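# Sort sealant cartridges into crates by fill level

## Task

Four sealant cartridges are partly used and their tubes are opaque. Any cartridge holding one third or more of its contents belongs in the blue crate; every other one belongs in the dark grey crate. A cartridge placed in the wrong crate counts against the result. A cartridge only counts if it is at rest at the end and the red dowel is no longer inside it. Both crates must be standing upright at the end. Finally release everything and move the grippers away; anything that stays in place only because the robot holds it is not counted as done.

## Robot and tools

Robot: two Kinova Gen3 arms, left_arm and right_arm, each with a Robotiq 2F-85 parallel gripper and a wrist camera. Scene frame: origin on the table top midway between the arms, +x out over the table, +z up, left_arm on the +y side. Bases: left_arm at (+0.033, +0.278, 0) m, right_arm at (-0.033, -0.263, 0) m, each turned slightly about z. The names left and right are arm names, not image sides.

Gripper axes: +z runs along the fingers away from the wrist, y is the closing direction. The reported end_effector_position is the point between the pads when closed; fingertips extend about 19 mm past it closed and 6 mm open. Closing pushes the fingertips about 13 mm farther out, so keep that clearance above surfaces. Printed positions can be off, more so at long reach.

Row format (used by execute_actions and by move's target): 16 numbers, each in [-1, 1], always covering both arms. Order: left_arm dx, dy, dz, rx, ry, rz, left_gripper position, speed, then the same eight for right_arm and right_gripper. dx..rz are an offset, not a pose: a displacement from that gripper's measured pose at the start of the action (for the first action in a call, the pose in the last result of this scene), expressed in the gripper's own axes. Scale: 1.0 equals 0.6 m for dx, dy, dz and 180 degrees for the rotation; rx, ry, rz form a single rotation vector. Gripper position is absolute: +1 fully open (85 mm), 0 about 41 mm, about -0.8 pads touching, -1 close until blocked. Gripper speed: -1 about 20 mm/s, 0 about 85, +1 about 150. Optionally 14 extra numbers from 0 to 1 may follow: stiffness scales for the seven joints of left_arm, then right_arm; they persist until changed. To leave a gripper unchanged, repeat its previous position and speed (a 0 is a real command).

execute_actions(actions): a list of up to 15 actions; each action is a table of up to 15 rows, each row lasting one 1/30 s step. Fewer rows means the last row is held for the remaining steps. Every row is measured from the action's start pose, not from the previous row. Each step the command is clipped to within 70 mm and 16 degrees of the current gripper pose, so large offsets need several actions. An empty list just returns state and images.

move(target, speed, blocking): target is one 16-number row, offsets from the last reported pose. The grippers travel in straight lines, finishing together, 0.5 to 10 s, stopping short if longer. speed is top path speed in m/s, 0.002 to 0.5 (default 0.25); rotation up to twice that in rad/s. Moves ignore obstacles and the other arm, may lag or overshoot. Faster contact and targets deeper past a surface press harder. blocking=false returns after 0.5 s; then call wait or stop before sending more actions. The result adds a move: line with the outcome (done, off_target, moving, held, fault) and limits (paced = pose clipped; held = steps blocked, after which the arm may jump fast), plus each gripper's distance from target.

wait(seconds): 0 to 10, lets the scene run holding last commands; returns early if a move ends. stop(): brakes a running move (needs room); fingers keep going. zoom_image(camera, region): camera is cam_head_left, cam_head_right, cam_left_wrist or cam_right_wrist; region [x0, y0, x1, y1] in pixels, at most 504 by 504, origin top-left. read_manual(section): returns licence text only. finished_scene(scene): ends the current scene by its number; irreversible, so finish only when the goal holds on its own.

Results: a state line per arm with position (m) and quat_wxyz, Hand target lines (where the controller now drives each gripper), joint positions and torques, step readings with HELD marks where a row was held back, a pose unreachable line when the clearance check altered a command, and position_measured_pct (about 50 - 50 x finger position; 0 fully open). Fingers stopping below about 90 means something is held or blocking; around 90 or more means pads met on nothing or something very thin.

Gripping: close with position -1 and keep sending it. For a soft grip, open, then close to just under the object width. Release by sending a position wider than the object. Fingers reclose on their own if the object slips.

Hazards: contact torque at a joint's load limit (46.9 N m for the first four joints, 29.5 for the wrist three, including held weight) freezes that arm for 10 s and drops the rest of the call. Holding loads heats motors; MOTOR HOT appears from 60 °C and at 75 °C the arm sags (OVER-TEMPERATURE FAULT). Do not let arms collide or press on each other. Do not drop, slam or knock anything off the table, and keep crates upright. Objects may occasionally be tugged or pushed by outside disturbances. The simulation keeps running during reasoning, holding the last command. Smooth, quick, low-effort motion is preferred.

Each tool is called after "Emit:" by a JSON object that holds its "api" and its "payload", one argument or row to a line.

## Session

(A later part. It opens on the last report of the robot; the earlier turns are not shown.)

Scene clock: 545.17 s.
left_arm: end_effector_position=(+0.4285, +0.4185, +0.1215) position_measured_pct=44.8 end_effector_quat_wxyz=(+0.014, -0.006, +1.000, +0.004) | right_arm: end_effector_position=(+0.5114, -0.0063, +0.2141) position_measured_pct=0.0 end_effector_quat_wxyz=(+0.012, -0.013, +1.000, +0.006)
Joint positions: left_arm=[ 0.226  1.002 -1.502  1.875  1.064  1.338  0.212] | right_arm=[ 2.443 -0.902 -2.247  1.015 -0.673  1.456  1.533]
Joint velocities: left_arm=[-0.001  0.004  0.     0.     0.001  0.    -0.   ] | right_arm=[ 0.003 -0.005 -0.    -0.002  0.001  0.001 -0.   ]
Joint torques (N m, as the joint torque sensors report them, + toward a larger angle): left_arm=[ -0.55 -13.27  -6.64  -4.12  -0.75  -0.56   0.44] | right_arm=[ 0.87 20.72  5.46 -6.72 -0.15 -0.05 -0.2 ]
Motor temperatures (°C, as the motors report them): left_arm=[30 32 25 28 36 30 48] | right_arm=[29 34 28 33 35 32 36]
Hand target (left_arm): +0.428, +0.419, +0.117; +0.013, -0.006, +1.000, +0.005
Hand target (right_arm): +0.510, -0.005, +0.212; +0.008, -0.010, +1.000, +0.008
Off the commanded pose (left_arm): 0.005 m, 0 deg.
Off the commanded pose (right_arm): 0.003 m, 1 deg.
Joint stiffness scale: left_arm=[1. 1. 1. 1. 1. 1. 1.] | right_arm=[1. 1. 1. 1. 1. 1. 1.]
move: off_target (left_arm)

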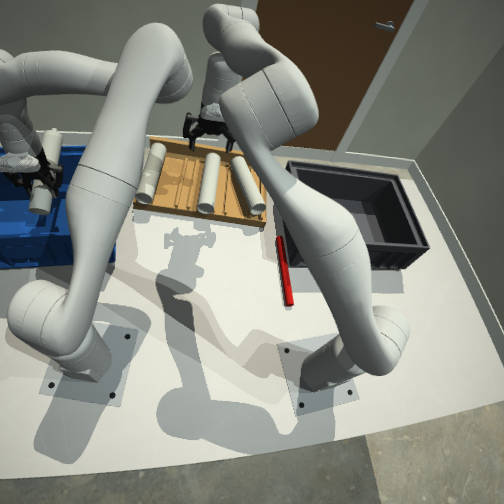

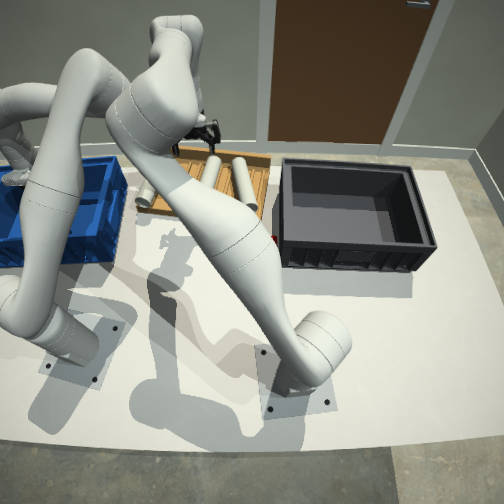

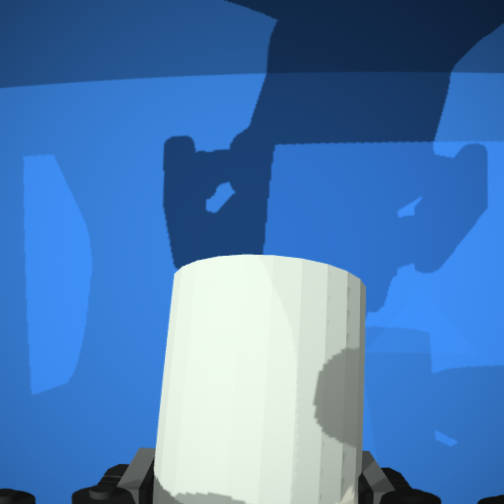

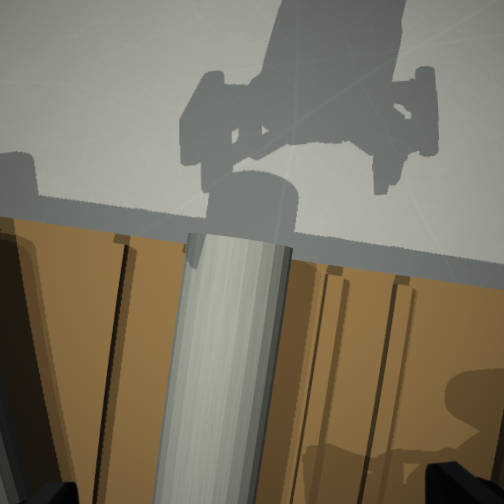

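Emit:
{"api": "move", "payload": {
  "target": [0, 0, 0, 0, 0, 0, 1, 1, -0.03, -0.033, 0.26, 0, 0, 0, 1, 1],
  "speed": 0.3
}}

Emit:
{"api": "move", "payload": {
  "target": [-0.12, -0.45, -0.2, 0, 0, 0, 1, 1, 0, 0, 0, 0, 0, 0, -1, 1],
  "speed": 0.4
}}

Scene clock: 552.33 s.
left_arm: end_effector_position=(+0.4285, +0.4185, +0.1214) position_measured_pct=0.0 end_effector_quat_wxyz=(+0.014, -0.006, +1.000, +0.004) | right_arm: end_effector_position=(+0.5322, -0.0249, +0.0609) position_measured_pct=0.0 end_effector_quat_wxyz=(+0.011, -0.012, +1.000, +0.004)
Joint positions: left_arm=[ 0.226  1.002 -1.502  1.875  1.064  1.338  0.212] | right_arm=[ 2.49  -1.08  -2.341  1.166 -0.763  1.16   1.648]
Joint velocities: left_arm=[ 0.001  0.001  0.002 -0.     0.    -0.001  0.   ] | right_arm=[ 0.003 -0.001 -0.001  0.     0.    -0.     0.001]
Joint torques (N m, as the joint torque sensors report them, + toward a larger angle): left_arm=[ -0.13 -16.11  -8.21  -4.72  -0.02  -0.11   0.15] | right_arm=[ 0.52 21.9   6.25 -6.24  0.34  0.1   0.23]
Motor temperatures (°C, as the motors report them): left_arm=[30 32 25 28 36 30 48] | right_arm=[29 34 28 33 35 32 36]
Hand target (left_arm): +0.428, +0.419, +0.121; +0.014, -0.006, +1.000, +0.004
Hand target (right_arm): +0.533, -0.024, +0.058; +0.012, -0.013, +1.000, +0.006
Off the commanded pose (left_arm): 0.000 m, 0 deg.
Off the commanded pose (right_arm): 0.003 m, 0 deg.
Joint stiffness scale: left_arm=[1. 1. 1. 1. 1. 1. 1.] | right_arm=[1. 1. 1. 1. 1. 1. 1.]
move: done

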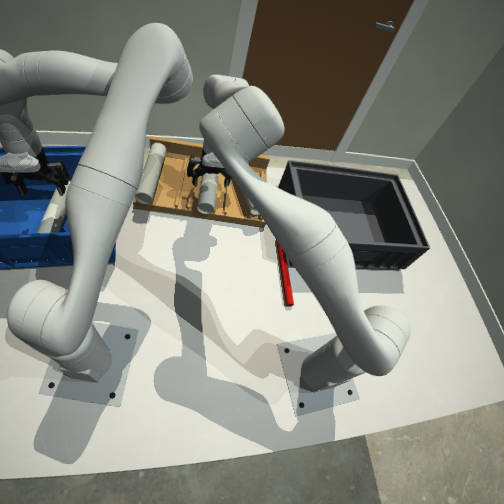

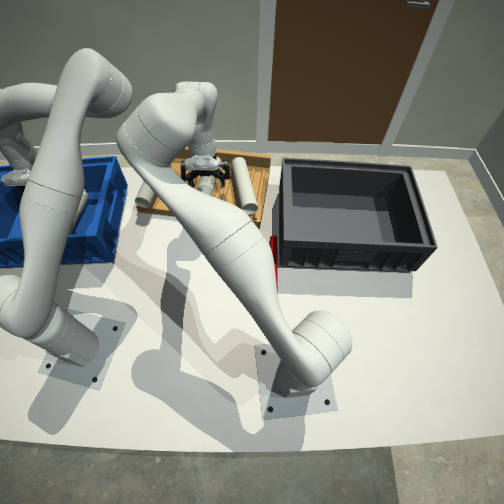

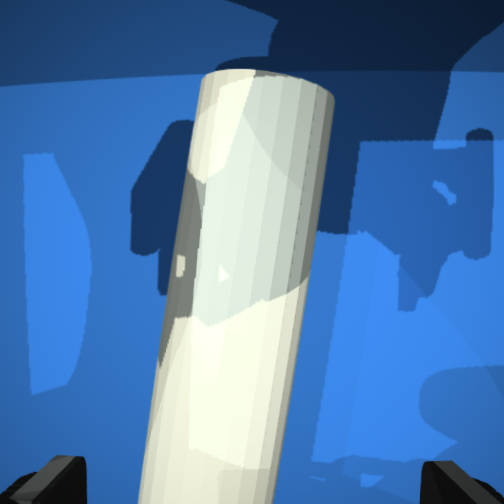

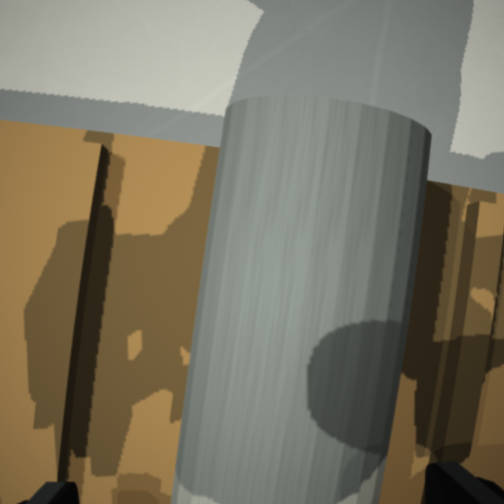

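Scene clock: 553.47 s.
left_arm: end_effector_position=(+0.4370, +0.3818, +0.1411) position_measured_pct=0.0 end_effector_quat_wxyz=(+0.014, -0.023, +1.000, +0.004) | right_arm: end_effector_position=(+0.5325, -0.0244, +0.0618) position_measured_pct=45.6 end_effector_quat_wxyz=(+0.012, -0.012, +1.000, +0.004)
Joint positions: left_arm=[ 0.333  0.984 -1.549  1.859  1.033  1.379  0.347] | right_arm=[ 2.49  -1.079 -2.341  1.166 -0.763  1.16   1.648]
Joint velocities: left_arm=[-0.     0.002  0.002 -0.    -0.     0.    -0.   ] | right_arm=[ 0.    -0.     0.     0.    -0.001  0.001 -0.001]
Joint torques (N m, as the joint torque sensors report them, + toward a larger angle): left_arm=[ -0.22 -16.06  -8.34  -4.86  -0.18   0.01   0.02] | right_arm=[ 1.09 19.39  6.39 -5.02  0.66  0.18  0.23]
Motor temperatures (°C, as the motors report them): left_arm=[30 32 25 28 36 30 48] | right_arm=[29 34 28 33 35 32 36]
Hand target (left_arm): +0.437, +0.382, +0.138; +0.014, -0.022, +1.000, +0.004
Hand target (right_arm): +0.532, -0.025, +0.061; +0.011, -0.012, +1.000, +0.004
Off the commanded pose (left_arm): 0.262 m, 2 deg; position clipped at the last step of the last action.
Off the commanded pose (right_arm): 0.001 m, 0 deg.
Joint stiffness scale: left_arm=[1. 1. 1. 1. 1. 1. 1.] | right_arm=[1. 1. 1. 1. 1. 1. 1.]
move: held (left_arm); limits=paced,held; held on 25 of 34 steps (left_arm), including the last (left_arm)
pose unreachable (left arm): on one or more control steps of this call, first in action 0 (counted from 0), this arm could not follow its commanded pose, so it was not sent that pose on those steps. On the call's last step it was still not sent that pose. It may still have moved: this result reports where it is.
cause: the commanded pose would bring a part of the arm too close to another arm (a part of this arm just beyond joint 3 (upper arm roll) and a part of the other arm just beyond its joint 3 (upper arm roll)).

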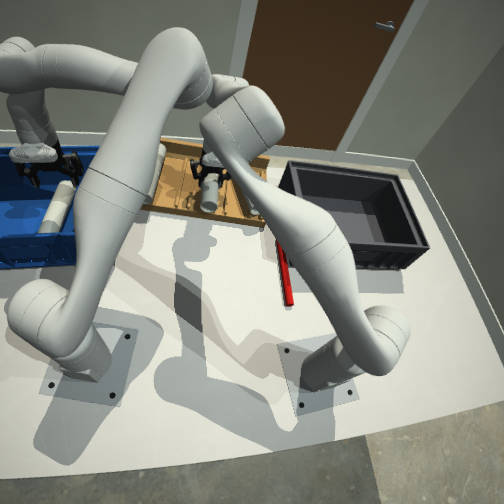

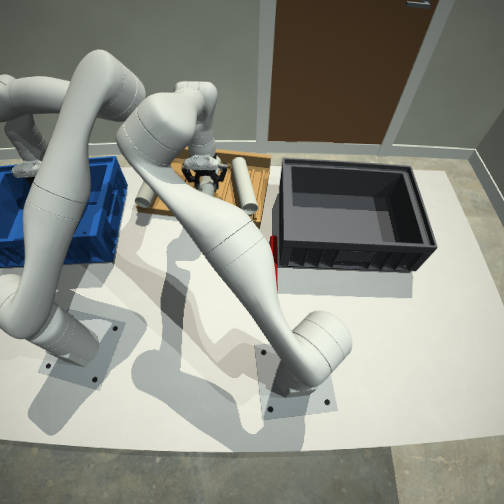

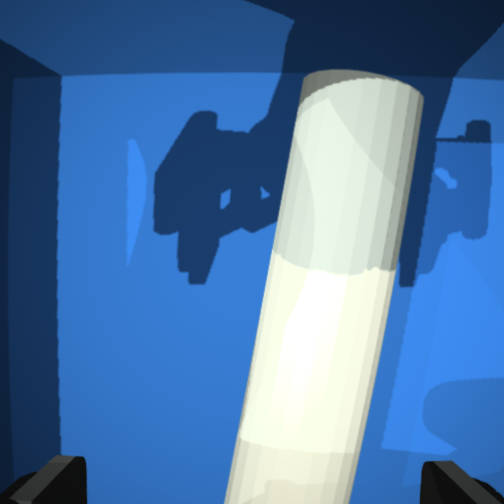

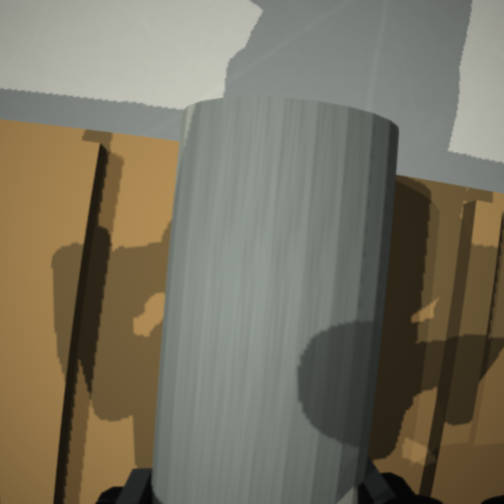

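Right has T3. Lift it, then move to grey crate; left lifts out.

Emit:
{"api": "move", "payload": {
  "target": [0, 0, -0.2, 0, 0, 0, 1, 1, 0, 0, -0.3, 0, 0, 0, -1, 1],
  "speed": 0.4
}}

Emit:
{"api": "move", "payload": {
  "target": [0, 0, 0, 0, 0, 0, 1, 1, 0.17, -0.68, 0, 0, 0, 0, -1, 1],
  "speed": 0.4
}}

Scene clock: 559.43 s.
left_arm: end_effector_position=(+0.4351, +0.3805, +0.2581) position_measured_pct=0.0 end_effector_quat_wxyz=(+0.015, -0.021, +1.000, +0.002) | right_arm: end_effector_position=(+0.5278, -0.0225, +0.2386) position_measured_pct=45.6 end_effector_quat_wxyz=(+0.011, -0.017, +1.000, +0.006)
Joint positions: left_arm=[ 0.376  0.851 -1.722  1.662  0.865  1.606  0.456] | right_arm=[ 2.51  -0.904 -2.248  0.911 -0.67   1.538  1.543]
Joint velocities: left_arm=[ 0.001  0.002 -0.005 -0.001  0.     0.004 -0.   ] | right_arm=[ 0.005 -0.001 -0.001 -0.006 -0.001  0.002 -0.   ]
Joint torques (N m, as the joint torque sensors report them, + toward a larger angle): left_arm=[ -0.19 -14.68  -7.64  -6.21  -0.15   0.04   0.02] | right_arm=[ 0.49 22.59  4.78 -8.05  0.11  0.15  0.16]
Motor temperatures (°C, as the motors report them): left_arm=[30 32 25 28 36 30 48] | right_arm=[29 34 28 33 35 32 36]
Hand target (left_arm): +0.434, +0.381, +0.261; +0.014, -0.023, +1.000, +0.003
Hand target (right_arm): +0.529, -0.026, +0.242; +0.012, -0.012, +1.000, +0.004
Off the commanded pose (left_arm): 0.003 m, 0 deg.
Off the commanded pose (right_arm): 0.005 m, 1 deg.
Joint stiffness scale: left_arm=[1. 1. 1. 1. 1. 1. 1.] | right_arm=[1. 1. 1. 1. 1. 1. 1.]
move: off_target (right_arm)

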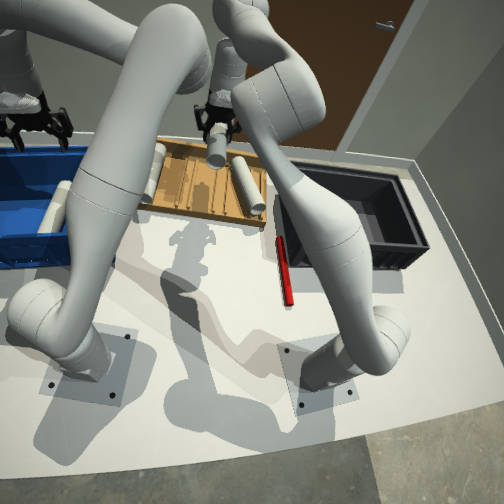

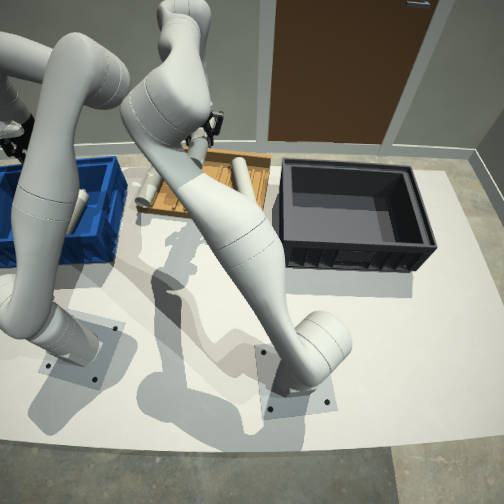

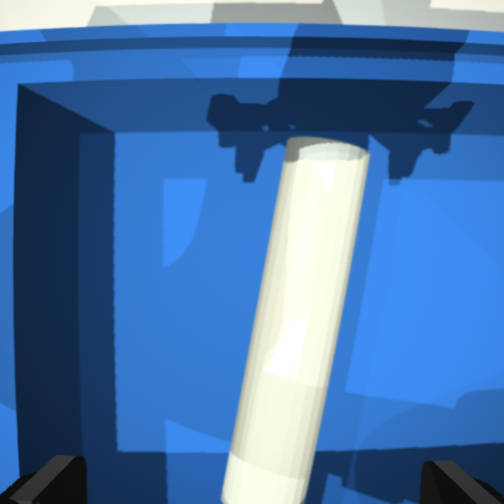

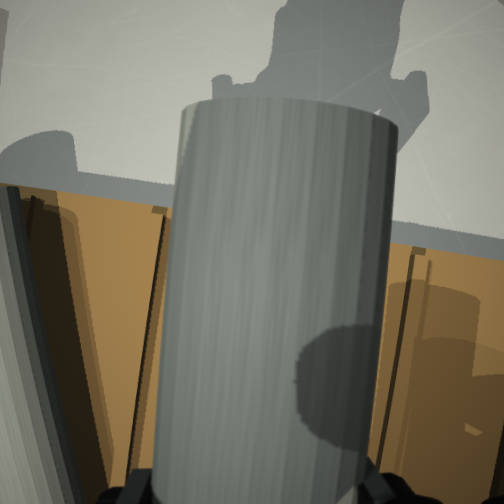

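Scene clock: 561.17 s.
left_arm: end_effector_position=(+0.4351, +0.3805, +0.2581) position_measured_pct=0.0 end_effector_quat_wxyz=(+0.015, -0.021, +1.000, +0.002) | right_arm: end_effector_position=(+0.4385, -0.4363, +0.2325) position_measured_pct=45.6 end_effector_quat_wxyz=(+0.011, -0.015, +1.000, +0.002)
Joint positions: left_arm=[ 0.376  0.851 -1.722  1.662  0.865  1.606  0.456] | right_arm=[ 3.047 -0.71  -2.129  1.404 -0.62   1.343  2.444]
Joint velocities: left_arm=[-0.001 -0.001 -0.001  0.     0.    -0.001 -0.   ] | right_arm=[ 0.012 -0.    -0.012 -0.001  0.001 -0.    -0.002]
Joint torques (N m, as the joint torque sensors report them, + toward a larger angle): left_arm=[ -0.16 -14.81  -7.74  -6.15  -0.09   0.04   0.12] | right_arm=[ 0.45 16.77  6.35 -7.38  0.18  0.29 -0.03]
Motor temperatures (°C, as the motors report them): left_arm=[30 32 25 28 36 30 48] | right_arm=[29 34 28 33 35 32 36]
Hand target (left_arm): +0.435, +0.381, +0.258; +0.015, -0.021, +1.000, +0.002
Hand target (right_arm): +0.440, -0.435, +0.231; +0.010, -0.016, +1.000, +0.005
Off the commanded pose (left_arm): 0.000 m, 0 deg.
Off the commanded pose (right_arm): 0.003 m, 1 deg.
Joint stiffness scale: left_arm=[1. 1. 1. 1. 1. 1. 1.] | right_arm=[1. 1. 1. 1. 1. 1. 1.]
move: done

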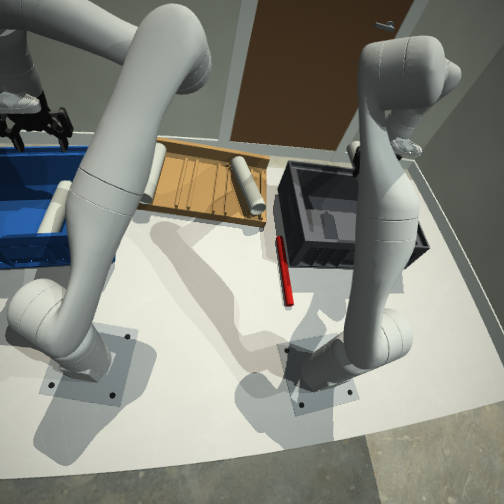

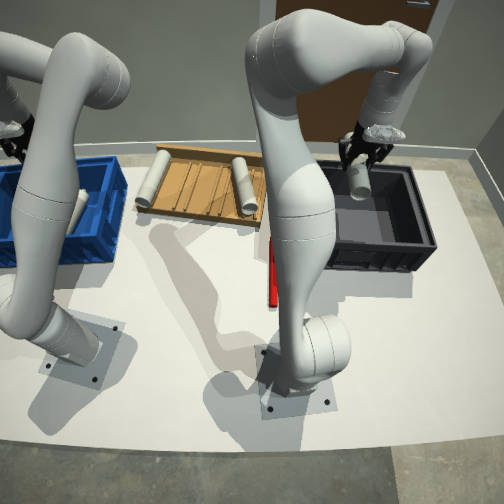

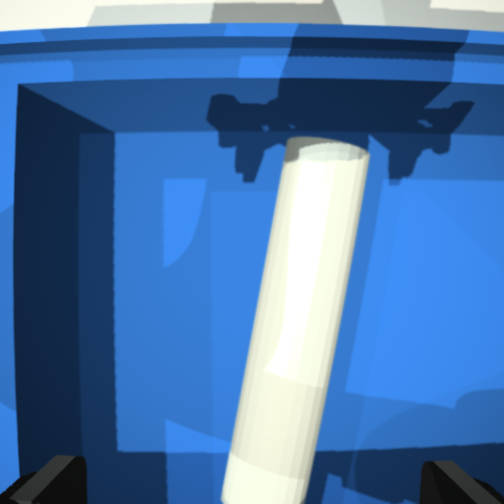

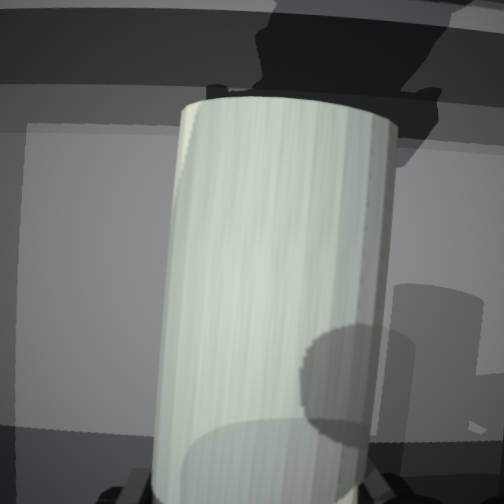

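Emit:
{"api": "move", "payload": {
  "target": [-0.183, -0.383, 0.1, 0, 0, 0, 1, 1, 0, 0, 0.18, 0, 0, 0, -1, 1],
  "speed": 0.4
}}

Scene clock: 568.40 s.
left_arm: end_effector_position=(+0.5559, +0.1583, +0.2023) position_measured_pct=0.0 end_effector_quat_wxyz=(+0.017, -0.021, +1.000, +0.004) | right_arm: end_effector_position=(+0.4430, -0.4387, +0.1327) position_measured_pct=46.0 end_effector_quat_wxyz=(+0.016, -0.014, +1.000, -0.002)
Joint positions: left_arm=[ 0.623  1.059 -1.566  1.344  1.08   1.644  1.071] | right_arm=[ 3.076 -0.816 -2.224  1.56  -0.724  1.098  2.531]
Joint velocities: left_arm=[-0.     0.003  0.002 -0.004 -0.    -0.     0.001] | right_arm=[ 0.003 -0.    -0.003  0.001  0.    -0.002  0.001]
Joint torques (N m, as the joint torque sensors report them, + toward a larger angle): left_arm=[  0.05 -20.32  -8.59  -3.96  -0.12   0.     0.04] | right_arm=[ 0.25 11.47  3.25 -4.14  0.23  0.75  0.12]
Motor temperatures (°C, as the motors report them): left_arm=[30 32 25 28 36 30 48] | right_arm=[29 34 28 33 35 32 36]
Hand target (left_arm): +0.556, +0.156, +0.200; +0.014, -0.021, +1.000, +0.002
Hand target (right_arm): +0.441, -0.436, +0.125; +0.011, -0.015, +1.000, +0.002
Off the commanded pose (left_arm): 0.003 m, 0 deg.
Off the commanded pose (right_arm): 0.009 m, 1 deg.
Joint stiffness scale: left_arm=[1. 1. 1. 1. 1. 1. 1.] | right_arm=[1. 1. 1. 1. 1. 1. 1.]
move: off_target (right_arm)

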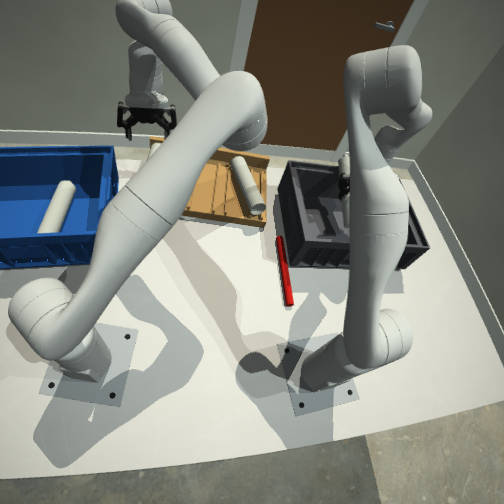

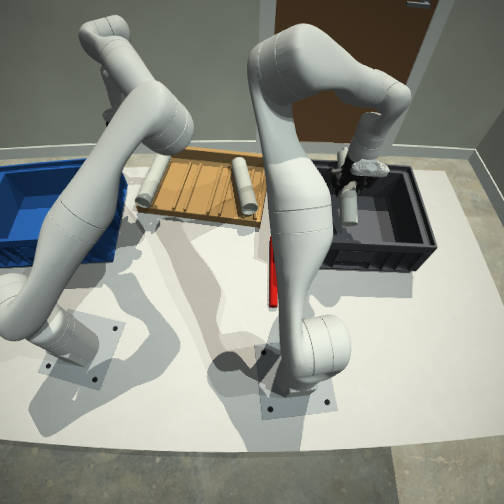

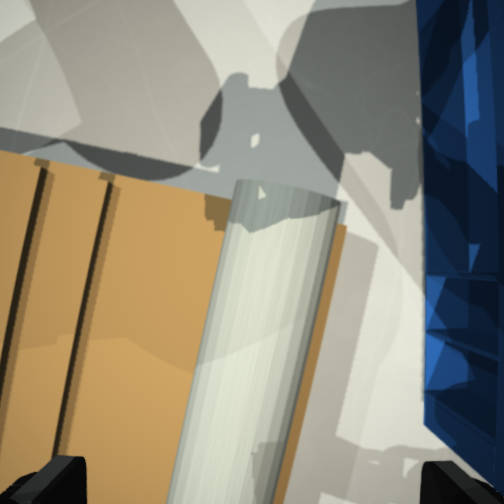

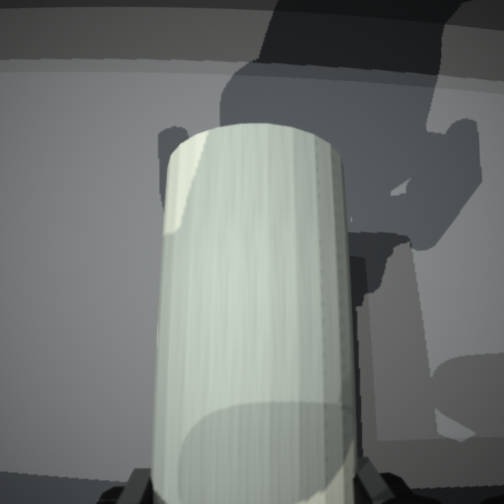

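Emit:
{"api": "move", "payload": {
  "target": [0, -0.02, 0.24, 0, 0, 0, 1, 1, 0, 0, 0, 0, 0, 0, 1, 1],
  "speed": 0.3
}}

Emit:
{"api": "move", "payload": {
  "target": [0, 0, 0, 0, 0, 0, -1, 1, 0, 0, -0.2, 0, 0, 0, 1, 1],
  "speed": 0.4
}}

Emit:
{"api": "move", "payload": {
  "target": [0, 0, -0.3, 0, 0, 0, -1, 1, -0.15, 0.45, 0.05, 0, 0, 0, 1, 1],
  "speed": 0.4
}}

Scene clock: 577.00 s.
left_arm: end_effector_position=(+0.5608, +0.1480, +0.0618) position_measured_pct=0.0 end_effector_quat_wxyz=(+0.017, -0.021, +1.000, +0.006) | right_arm: end_effector_position=(+0.4432, -0.4387, +0.1331) position_measured_pct=0.0 end_effector_quat_wxyz=(+0.017, -0.014, +1.000, -0.002)
Joint positions: left_arm=[ 0.635  1.238 -1.413  1.483  1.233  1.417  1.015] | right_arm=[ 3.077 -0.815 -2.224  1.56  -0.724  1.098  2.531]
Joint velocities: left_arm=[-0.     0.005 -0.     0.     0.    -0.002  0.   ] | right_arm=[ 0.     0.     0.     0.    -0.    -0.001 -0.001]
Joint torques (N m, as the joint torque sensors report them, + toward a larger angle): left_arm=[ -0.11 -21.59  -9.21  -3.18  -0.22  -0.05   0.19] | right_arm=[ 0.43 17.2   5.6  -5.63  0.25  0.07 -0.1 ]
Motor temperatures (°C, as the motors report them): left_arm=[30 32 25 28 36 30 48] | right_arm=[29 34 28 33 35 32 36]
Hand target (left_arm): +0.561, +0.148, +0.058; +0.017, -0.021, +1.000, +0.004
Hand target (right_arm): +0.443, -0.439, +0.133; +0.016, -0.014, +1.000, -0.002
Off the commanded pose (left_arm): 0.004 m, 0 deg.
Off the commanded pose (right_arm): 0.000 m, 0 deg.
Joint stiffness scale: left_arm=[1. 1. 1. 1. 1. 1. 1.] | right_arm=[1. 1. 1. 1. 1. 1. 1.]
move: off_target (left_arm)

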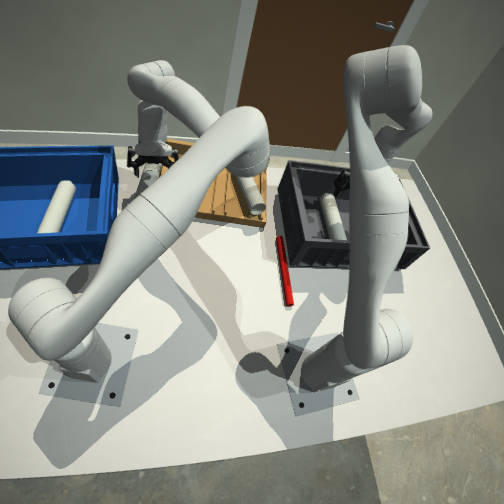

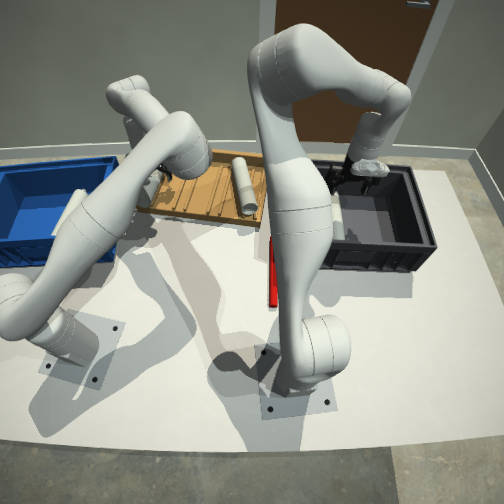

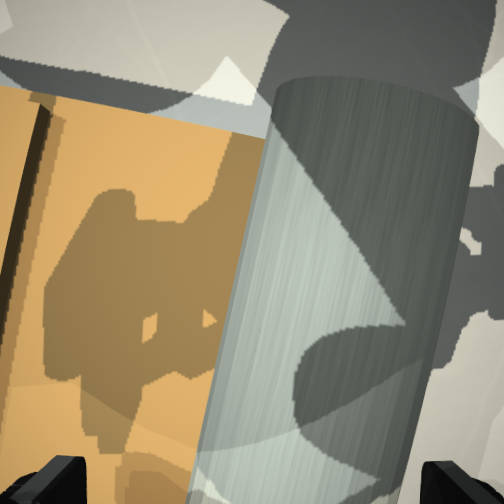

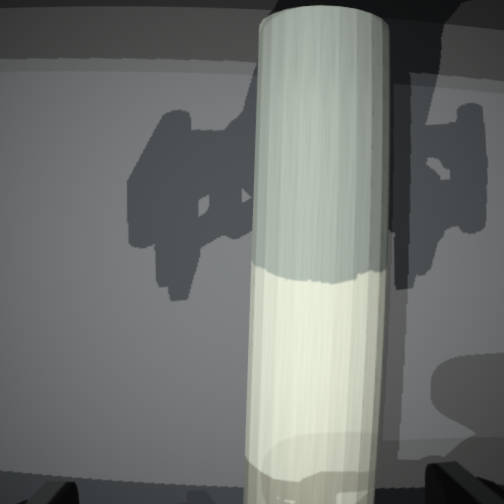

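Scene clock: 577.90 s.
left_arm: end_effector_position=(+0.5611, +0.1481, +0.0625) position_measured_pct=45.6 end_effector_quat_wxyz=(+0.018, -0.021, +1.000, +0.005) | right_arm: end_effector_position=(+0.4406, -0.4380, +0.2501) position_measured_pct=0.0 end_effector_quat_wxyz=(+0.018, -0.015, +1.000, -0.000)
Joint positions: left_arm=[ 0.635  1.237 -1.414  1.483  1.233  1.417  1.015] | right_arm=[ 3.049 -0.688 -2.124  1.375 -0.607  1.369  2.431]
Joint velocities: left_arm=[-0.    -0.001 -0.003  0.    -0.     0.001 -0.   ] | right_arm=[-0.002  0.001  0.003 -0.001 -0.     0.002  0.   ]
Joint torques (N m, as the joint torque sensors report them, + toward a larger angle): left_arm=[  0.28 -18.05  -6.6   -2.73   0.31  -0.1    0.41] | right_arm=[-0.26 16.03  5.49 -7.25  0.11  0.29  0.2 ]
Motor temperatures (°C, as the motors report them): left_arm=[30 32 25 28 36 30 48] | right_arm=[29 34 28 33 35 32 36]
Hand target (left_arm): +0.561, +0.148, +0.062; +0.017, -0.021, +1.000, +0.006
Hand target (right_arm): +0.439, -0.438, +0.253; +0.017, -0.014, +1.000, -0.002
Off the commanded pose (left_arm): 0.001 m, 0 deg.
Off the commanded pose (right_arm): 0.003 m, 0 deg.
Joint stiffness scale: left_arm=[1. 1. 1. 1. 1. 1. 1.] | right_arm=[1. 1. 1. 1. 1. 1. 1.]
move: done

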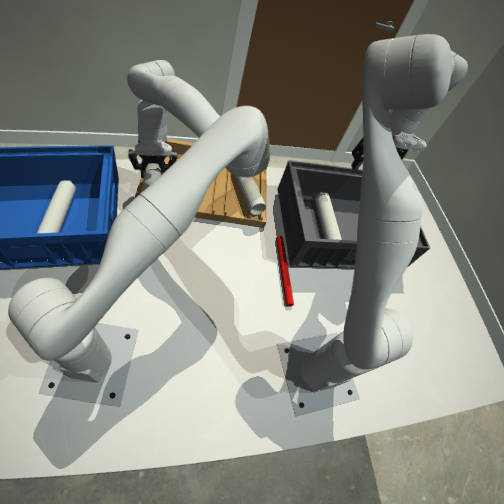

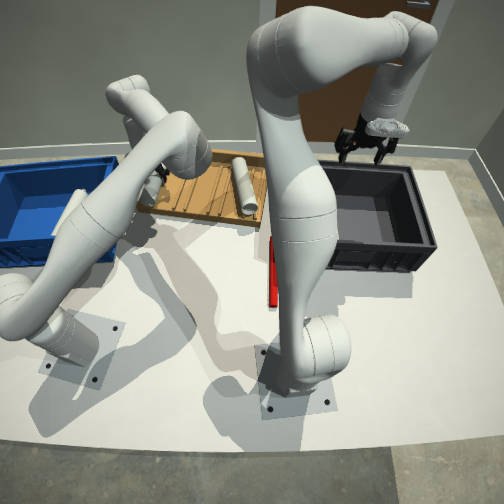

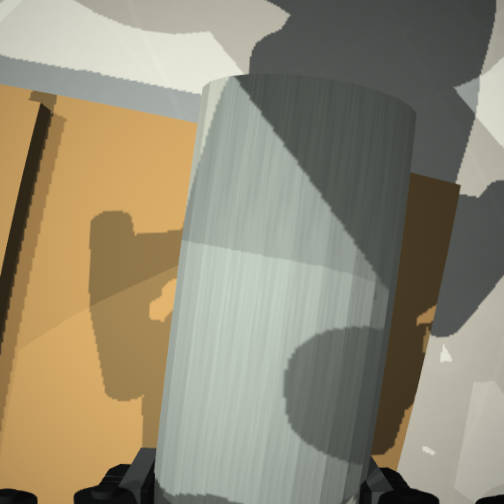

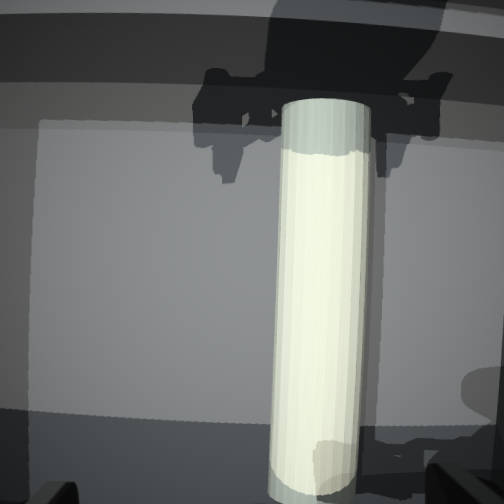

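Scene clock: 579.20 s.
left_arm: end_effector_position=(+0.5553, +0.1427, +0.2388) position_measured_pct=45.6 end_effector_quat_wxyz=(+0.017, -0.016, +1.000, +0.003) | right_arm: end_effector_position=(+0.5245, -0.1690, +0.2257) position_measured_pct=0.0 end_effector_quat_wxyz=(+0.022, -0.015, +1.000, -0.001)
Joint positions: left_arm=[ 0.632  1.019 -1.59   1.26   1.055  1.714  1.129] | right_arm=[ 2.632 -0.81  -2.21   1.19  -0.637  1.383  1.851]
Joint velocities: left_arm=[-0.002 -0.    -0.002 -0.002  0.     0.003  0.   ] | right_arm=[-0.    -0.008 -0.    -0.003  0.001  0.001  0.001]
Joint torques (N m, as the joint torque sensors report them, + toward a larger angle): left_arm=[ -0.55 -20.93  -8.77  -4.77  -0.04  -0.11   0.01] | right_arm=[ 0.38 18.6   5.43 -6.97  0.22  0.37  0.07]
Motor temperatures (°C, as the motors report them): left_arm=[30 32 25 28 36 30 48] | right_arm=[29 34 28 33 35 32 36]
Hand target (left_arm): +0.555, +0.146, +0.242; +0.018, -0.021, +1.000, +0.005
Hand target (right_arm): +0.523, -0.165, +0.224; +0.018, -0.015, +1.000, +0.000
Off the commanded pose (left_arm): 0.005 m, 1 deg.
Off the commanded pose (right_arm): 0.005 m, 0 deg.
Joint stiffness scale: left_arm=[1. 1. 1. 1. 1. 1. 1.] | right_arm=[1. 1. 1. 1. 1. 1. 1.]
move: off_target (left_arm, right_arm)

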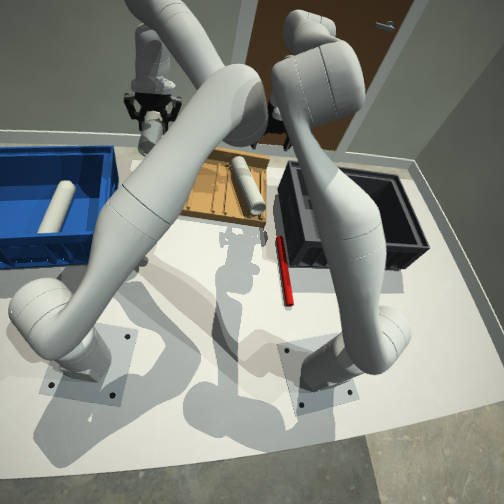

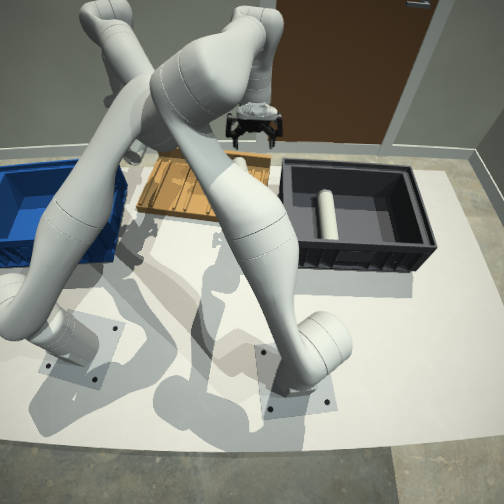

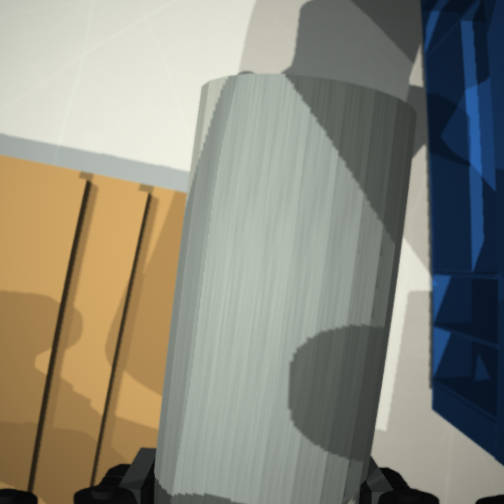

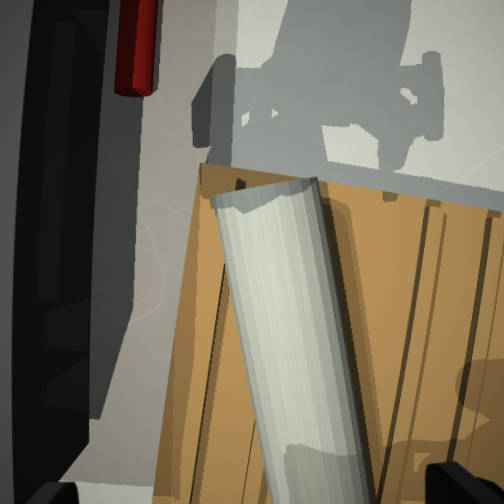

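Emit:
{"api": "move", "payload": {
  "target": [0, 0, 0, 0, 0, 0, -1, 1, 0, 0.055, 0.277, 0, 0, 0, 1, 1],
  "speed": 0.3
}}

Emit:
{"api": "execute_actions", "payload": {
  "actions": [
    [[0,0,0,0,0,0,-1,1,0,0,0,0,0,0,-1,1]]
  ]
}}

Emit:
{"api": "move", "payload": {
  "target": [0, 0, 0, 0, 0, 0, -1, 1, 0, 0, -0.3, 0, 0, 0, -1, 1],
  "speed": 0.4
}}

Scene clock: 587.30 s.
left_arm: end_effector_position=(+0.5553, +0.1428, +0.2389) position_measured_pct=45.6 end_effector_quat_wxyz=(+0.017, -0.017, +1.000, +0.003) | right_arm: end_effector_position=(+0.5266, -0.1689, +0.2147) position_measured_pct=0.0 end_effector_quat_wxyz=(+0.025, -0.012, +1.000, -0.003)
Joint positions: left_arm=[ 0.632  1.019 -1.59   1.26   1.055  1.714  1.129] | right_arm=[ 2.629 -0.82  -2.215  1.211 -0.643  1.35   1.853]
Joint velocities: left_arm=[-0.    -0.     0.     0.     0.    -0.     0.001] | right_arm=[ 0.     0.001 -0.     0.001  0.     0.001  0.001]
Joint torques (N m, as the joint torque sensors report them, + toward a larger angle): left_arm=[ -0.12 -21.46  -8.79  -4.9   -0.04  -0.12   0.02] | right_arm=[ 0.24 18.98  5.58 -7.78 -0.16  0.08  0.26]
Motor temperatures (°C, as the motors report them): left_arm=[30 32 25 28 36 30 48] | right_arm=[29 34 28 33 35 32 36]
Hand target (left_arm): +0.555, +0.143, +0.239; +0.017, -0.016, +1.000, +0.003
Hand target (right_arm): +0.526, -0.170, +0.218; +0.025, -0.012, +1.000, -0.003
Off the commanded pose (left_arm): 0.000 m, 0 deg.
Off the commanded pose (right_arm): 0.159 m, 0 deg; position clipped at the last step of the last action.
Joint stiffness scale: left_arm=[1. 1. 1. 1. 1. 1. 1.] | right_arm=[1. 1. 1. 1. 1. 1. 1.]
move: held (right_arm); limits=paced,held; held on 22 of 27 steps (right_arm), including the last (right_arm)
pose unreachable (right arm): on one or more control steps of this call, first in action 0 (counted from 0), this arm could not follow its commanded pose, so it was not sent that pose on those steps. On the call's last step it was still not sent that pose. It may still have moved: this result reports where it is.
cause: the commanded pose would bring a part of the arm too close to another arm (a part of this arm just beyond joint 3 (upper arm roll) and a part of the other arm just beyond its joint 3 (upper arm roll)).

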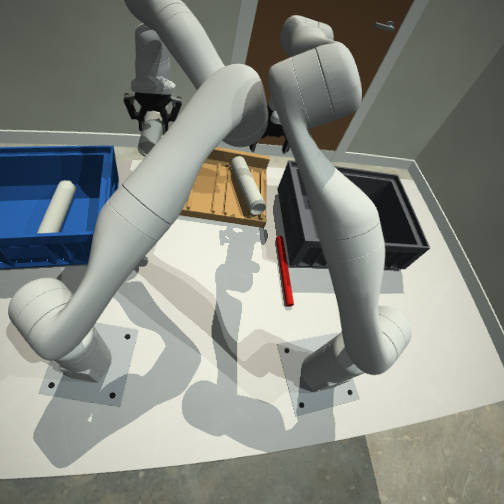

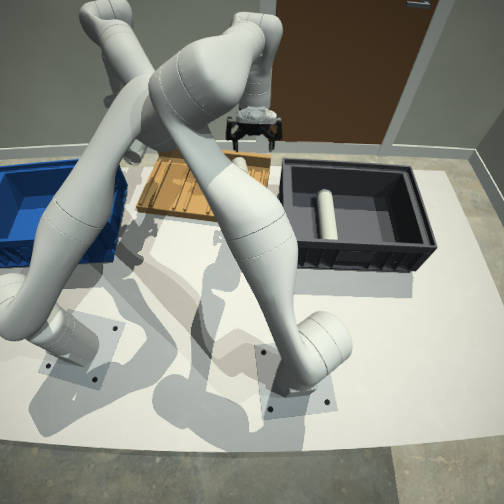

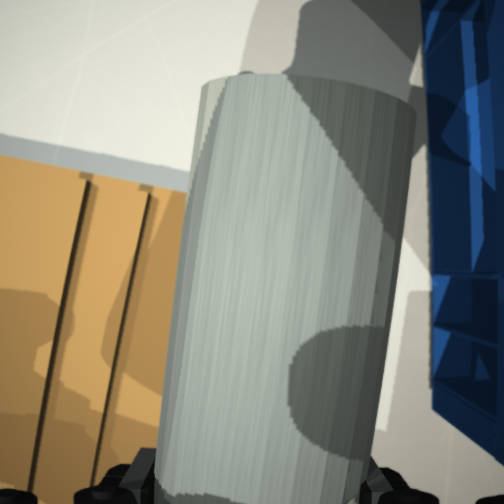

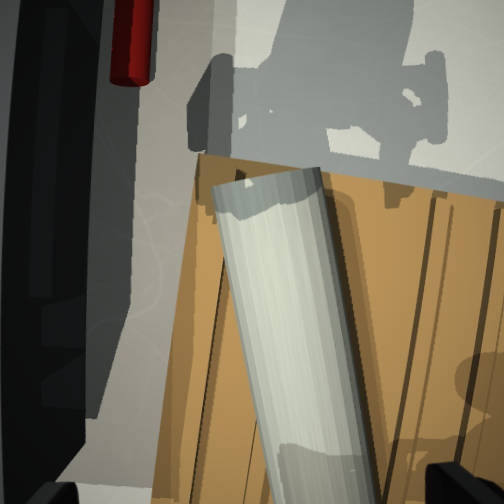

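Scene clock: 587.80 s.
left_arm: end_effector_position=(+0.5553, +0.1428, +0.2389) position_measured_pct=45.6 end_effector_quat_wxyz=(+0.017, -0.017, +1.000, +0.003) | right_arm: end_effector_position=(+0.5266, -0.1689, +0.2147) position_measured_pct=65.1 end_effector_quat_wxyz=(+0.025, -0.012, +1.000, -0.003)
Joint positions: left_arm=[ 0.632  1.019 -1.59   1.26   1.055  1.714  1.129] | right_arm=[ 2.629 -0.82  -2.215  1.211 -0.643  1.35   1.853]
Joint velocities: left_arm=[ 0.     0.001 -0.001 -0.     0.     0.    -0.   ] | right_arm=[ 0.001  0.    -0.     0.001  0.     0.001  0.   ]
Joint torques (N m, as the joint torque sensors report them, + toward a larger angle): left_arm=[ -0.1  -20.97  -8.64  -5.03  -0.23  -0.04   0.09] | right_arm=[-0.06 19.21  5.49 -7.02  0.13  0.09  0.1 ]
Motor temperatures (°C, as the motors report them): left_arm=[30 32 25 28 36 30 48] | right_arm=[29 35 28 33 35 32 36]
Hand target (left_arm): +0.555, +0.143, +0.239; +0.017, -0.017, +1.000, +0.003
Hand target (right_arm): +0.527, -0.169, +0.215; +0.025, -0.012, +1.000, -0.003
Off the commanded pose (left_arm): 0.000 m, 0 deg.
Off the commanded pose (right_arm): 0.000 m, 0 deg.
Joint stiffness scale: left_arm=[1. 1. 1. 1. 1. 1. 1.] | right_arm=[1. 1. 1. 1. 1. 1. 1.]
Step readings (end_effector_position):
0: left_arm (+0.5553, +0.1428, +0.2389) | right_arm (+0.5266, -0.1689, +0.2147)
1: left_arm (+0.5553, +0.1428, +0.2389) | right_arm (+0.5266, -0.1689, +0.2147)
2: left_arm (+0.5553, +0.1428, +0.2389) | right_arm (+0.5266, -0.1689, +0.2147)
4: left_arm (+0.5553, +0.1428, +0.2389) | right_arm (+0.5266, -0.1689, +0.2147)
8: left_arm (+0.5553, +0.1428, +0.2389) | right_arm (+0.5266, -0.1689, +0.2147)
15: end_effector_position above

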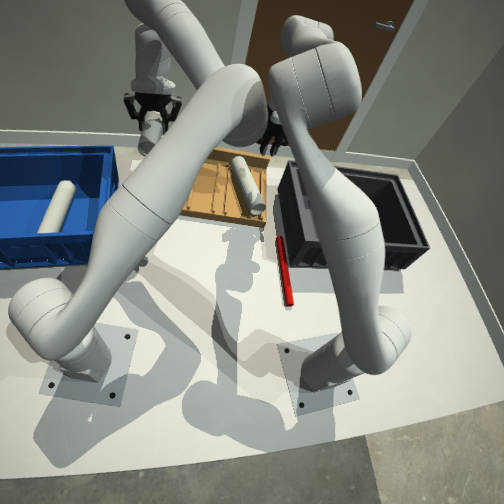

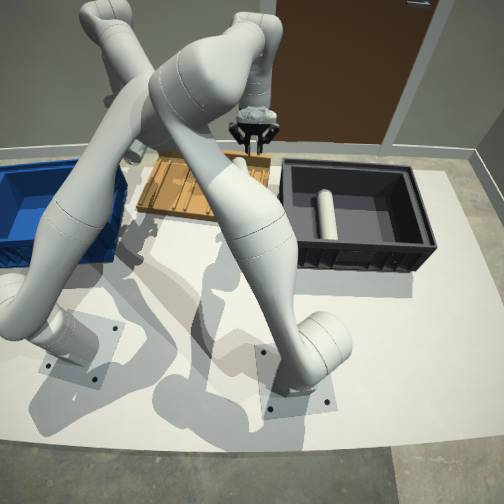

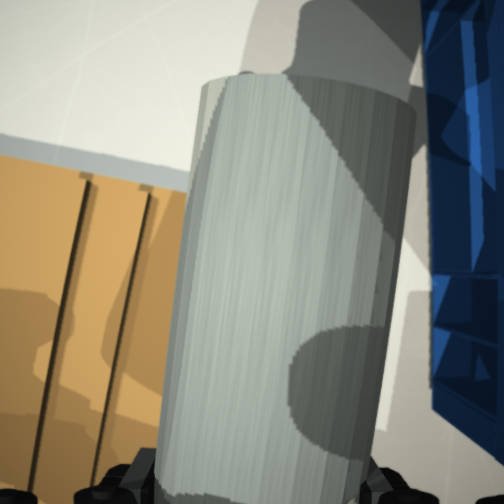

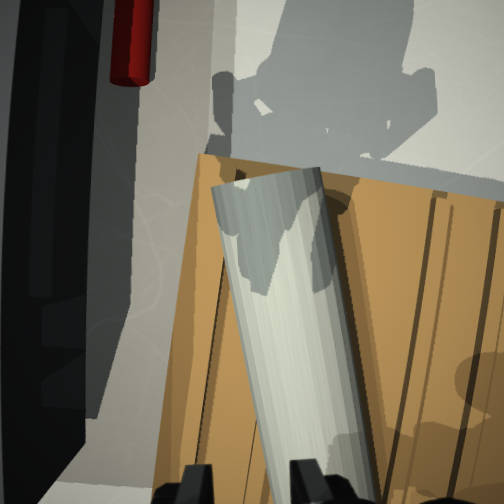

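Scene clock: 588.97 s.
left_arm: end_effector_position=(+0.5553, +0.1428, +0.2389) position_measured_pct=45.6 end_effector_quat_wxyz=(+0.017, -0.017, +1.000, +0.003) | right_arm: end_effector_position=(+0.5181, -0.1706, +0.3960) position_measured_pct=91.7 end_effector_quat_wxyz=(+0.028, -0.013, +1.000, -0.007)
Joint positions: left_arm=[ 0.632  1.019 -1.59   1.26   1.055  1.714  1.129] | right_arm=[ 2.749 -0.727 -2.175  0.71  -0.609  1.84   1.714]
Joint velocities: left_arm=[ 0.    -0.002 -0.    -0.     0.     0.    -0.   ] | right_arm=[ 0.007 -0.002 -0.003 -0.002 -0.     0.002 -0.   ]
Joint torques (N m, as the joint torque sensors report them, + toward a larger angle): left_arm=[ -0.11 -21.27  -8.58  -5.04  -0.2   -0.13   0.19] | right_arm=[ 0.16 19.04  3.84 -7.66  0.08  0.33  0.11]
Motor temperatures (°C, as the motors report them): left_arm=[30 32 25 28 36 30 48] | right_arm=[29 35 28 33 35 32 36]
Hand target (left_arm): +0.555, +0.143, +0.239; +0.017, -0.017, +1.000, +0.003
Hand target (right_arm): +0.518, -0.168, +0.394; +0.025, -0.012, +1.000, -0.003
Off the commanded pose (left_arm): 0.000 m, 0 deg.
Off the commanded pose (right_arm): 0.003 m, 1 deg.
Joint stiffness scale: left_arm=[1. 1. 1. 1. 1. 1. 1.] | right_arm=[1. 1. 1. 1. 1. 1. 1.]
move: done

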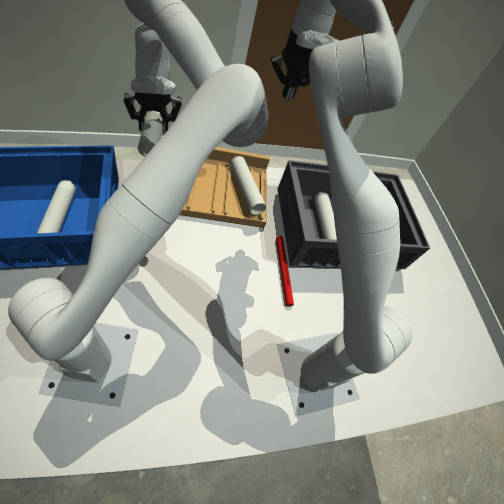

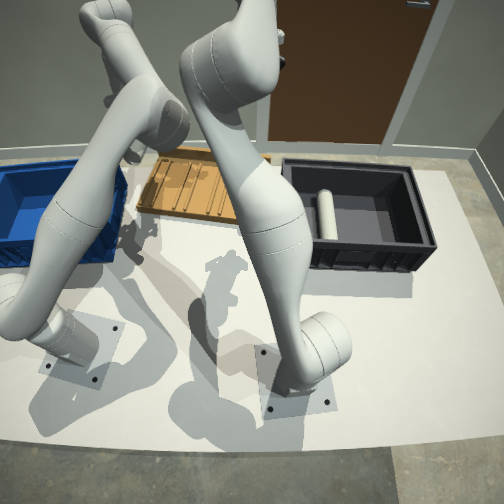

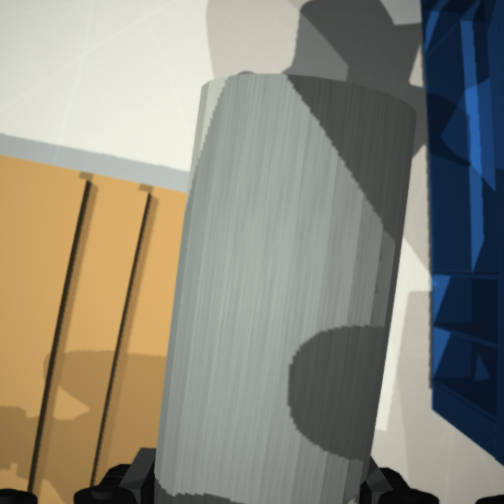

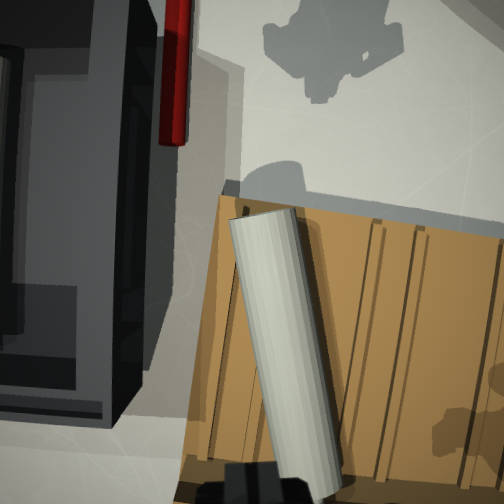

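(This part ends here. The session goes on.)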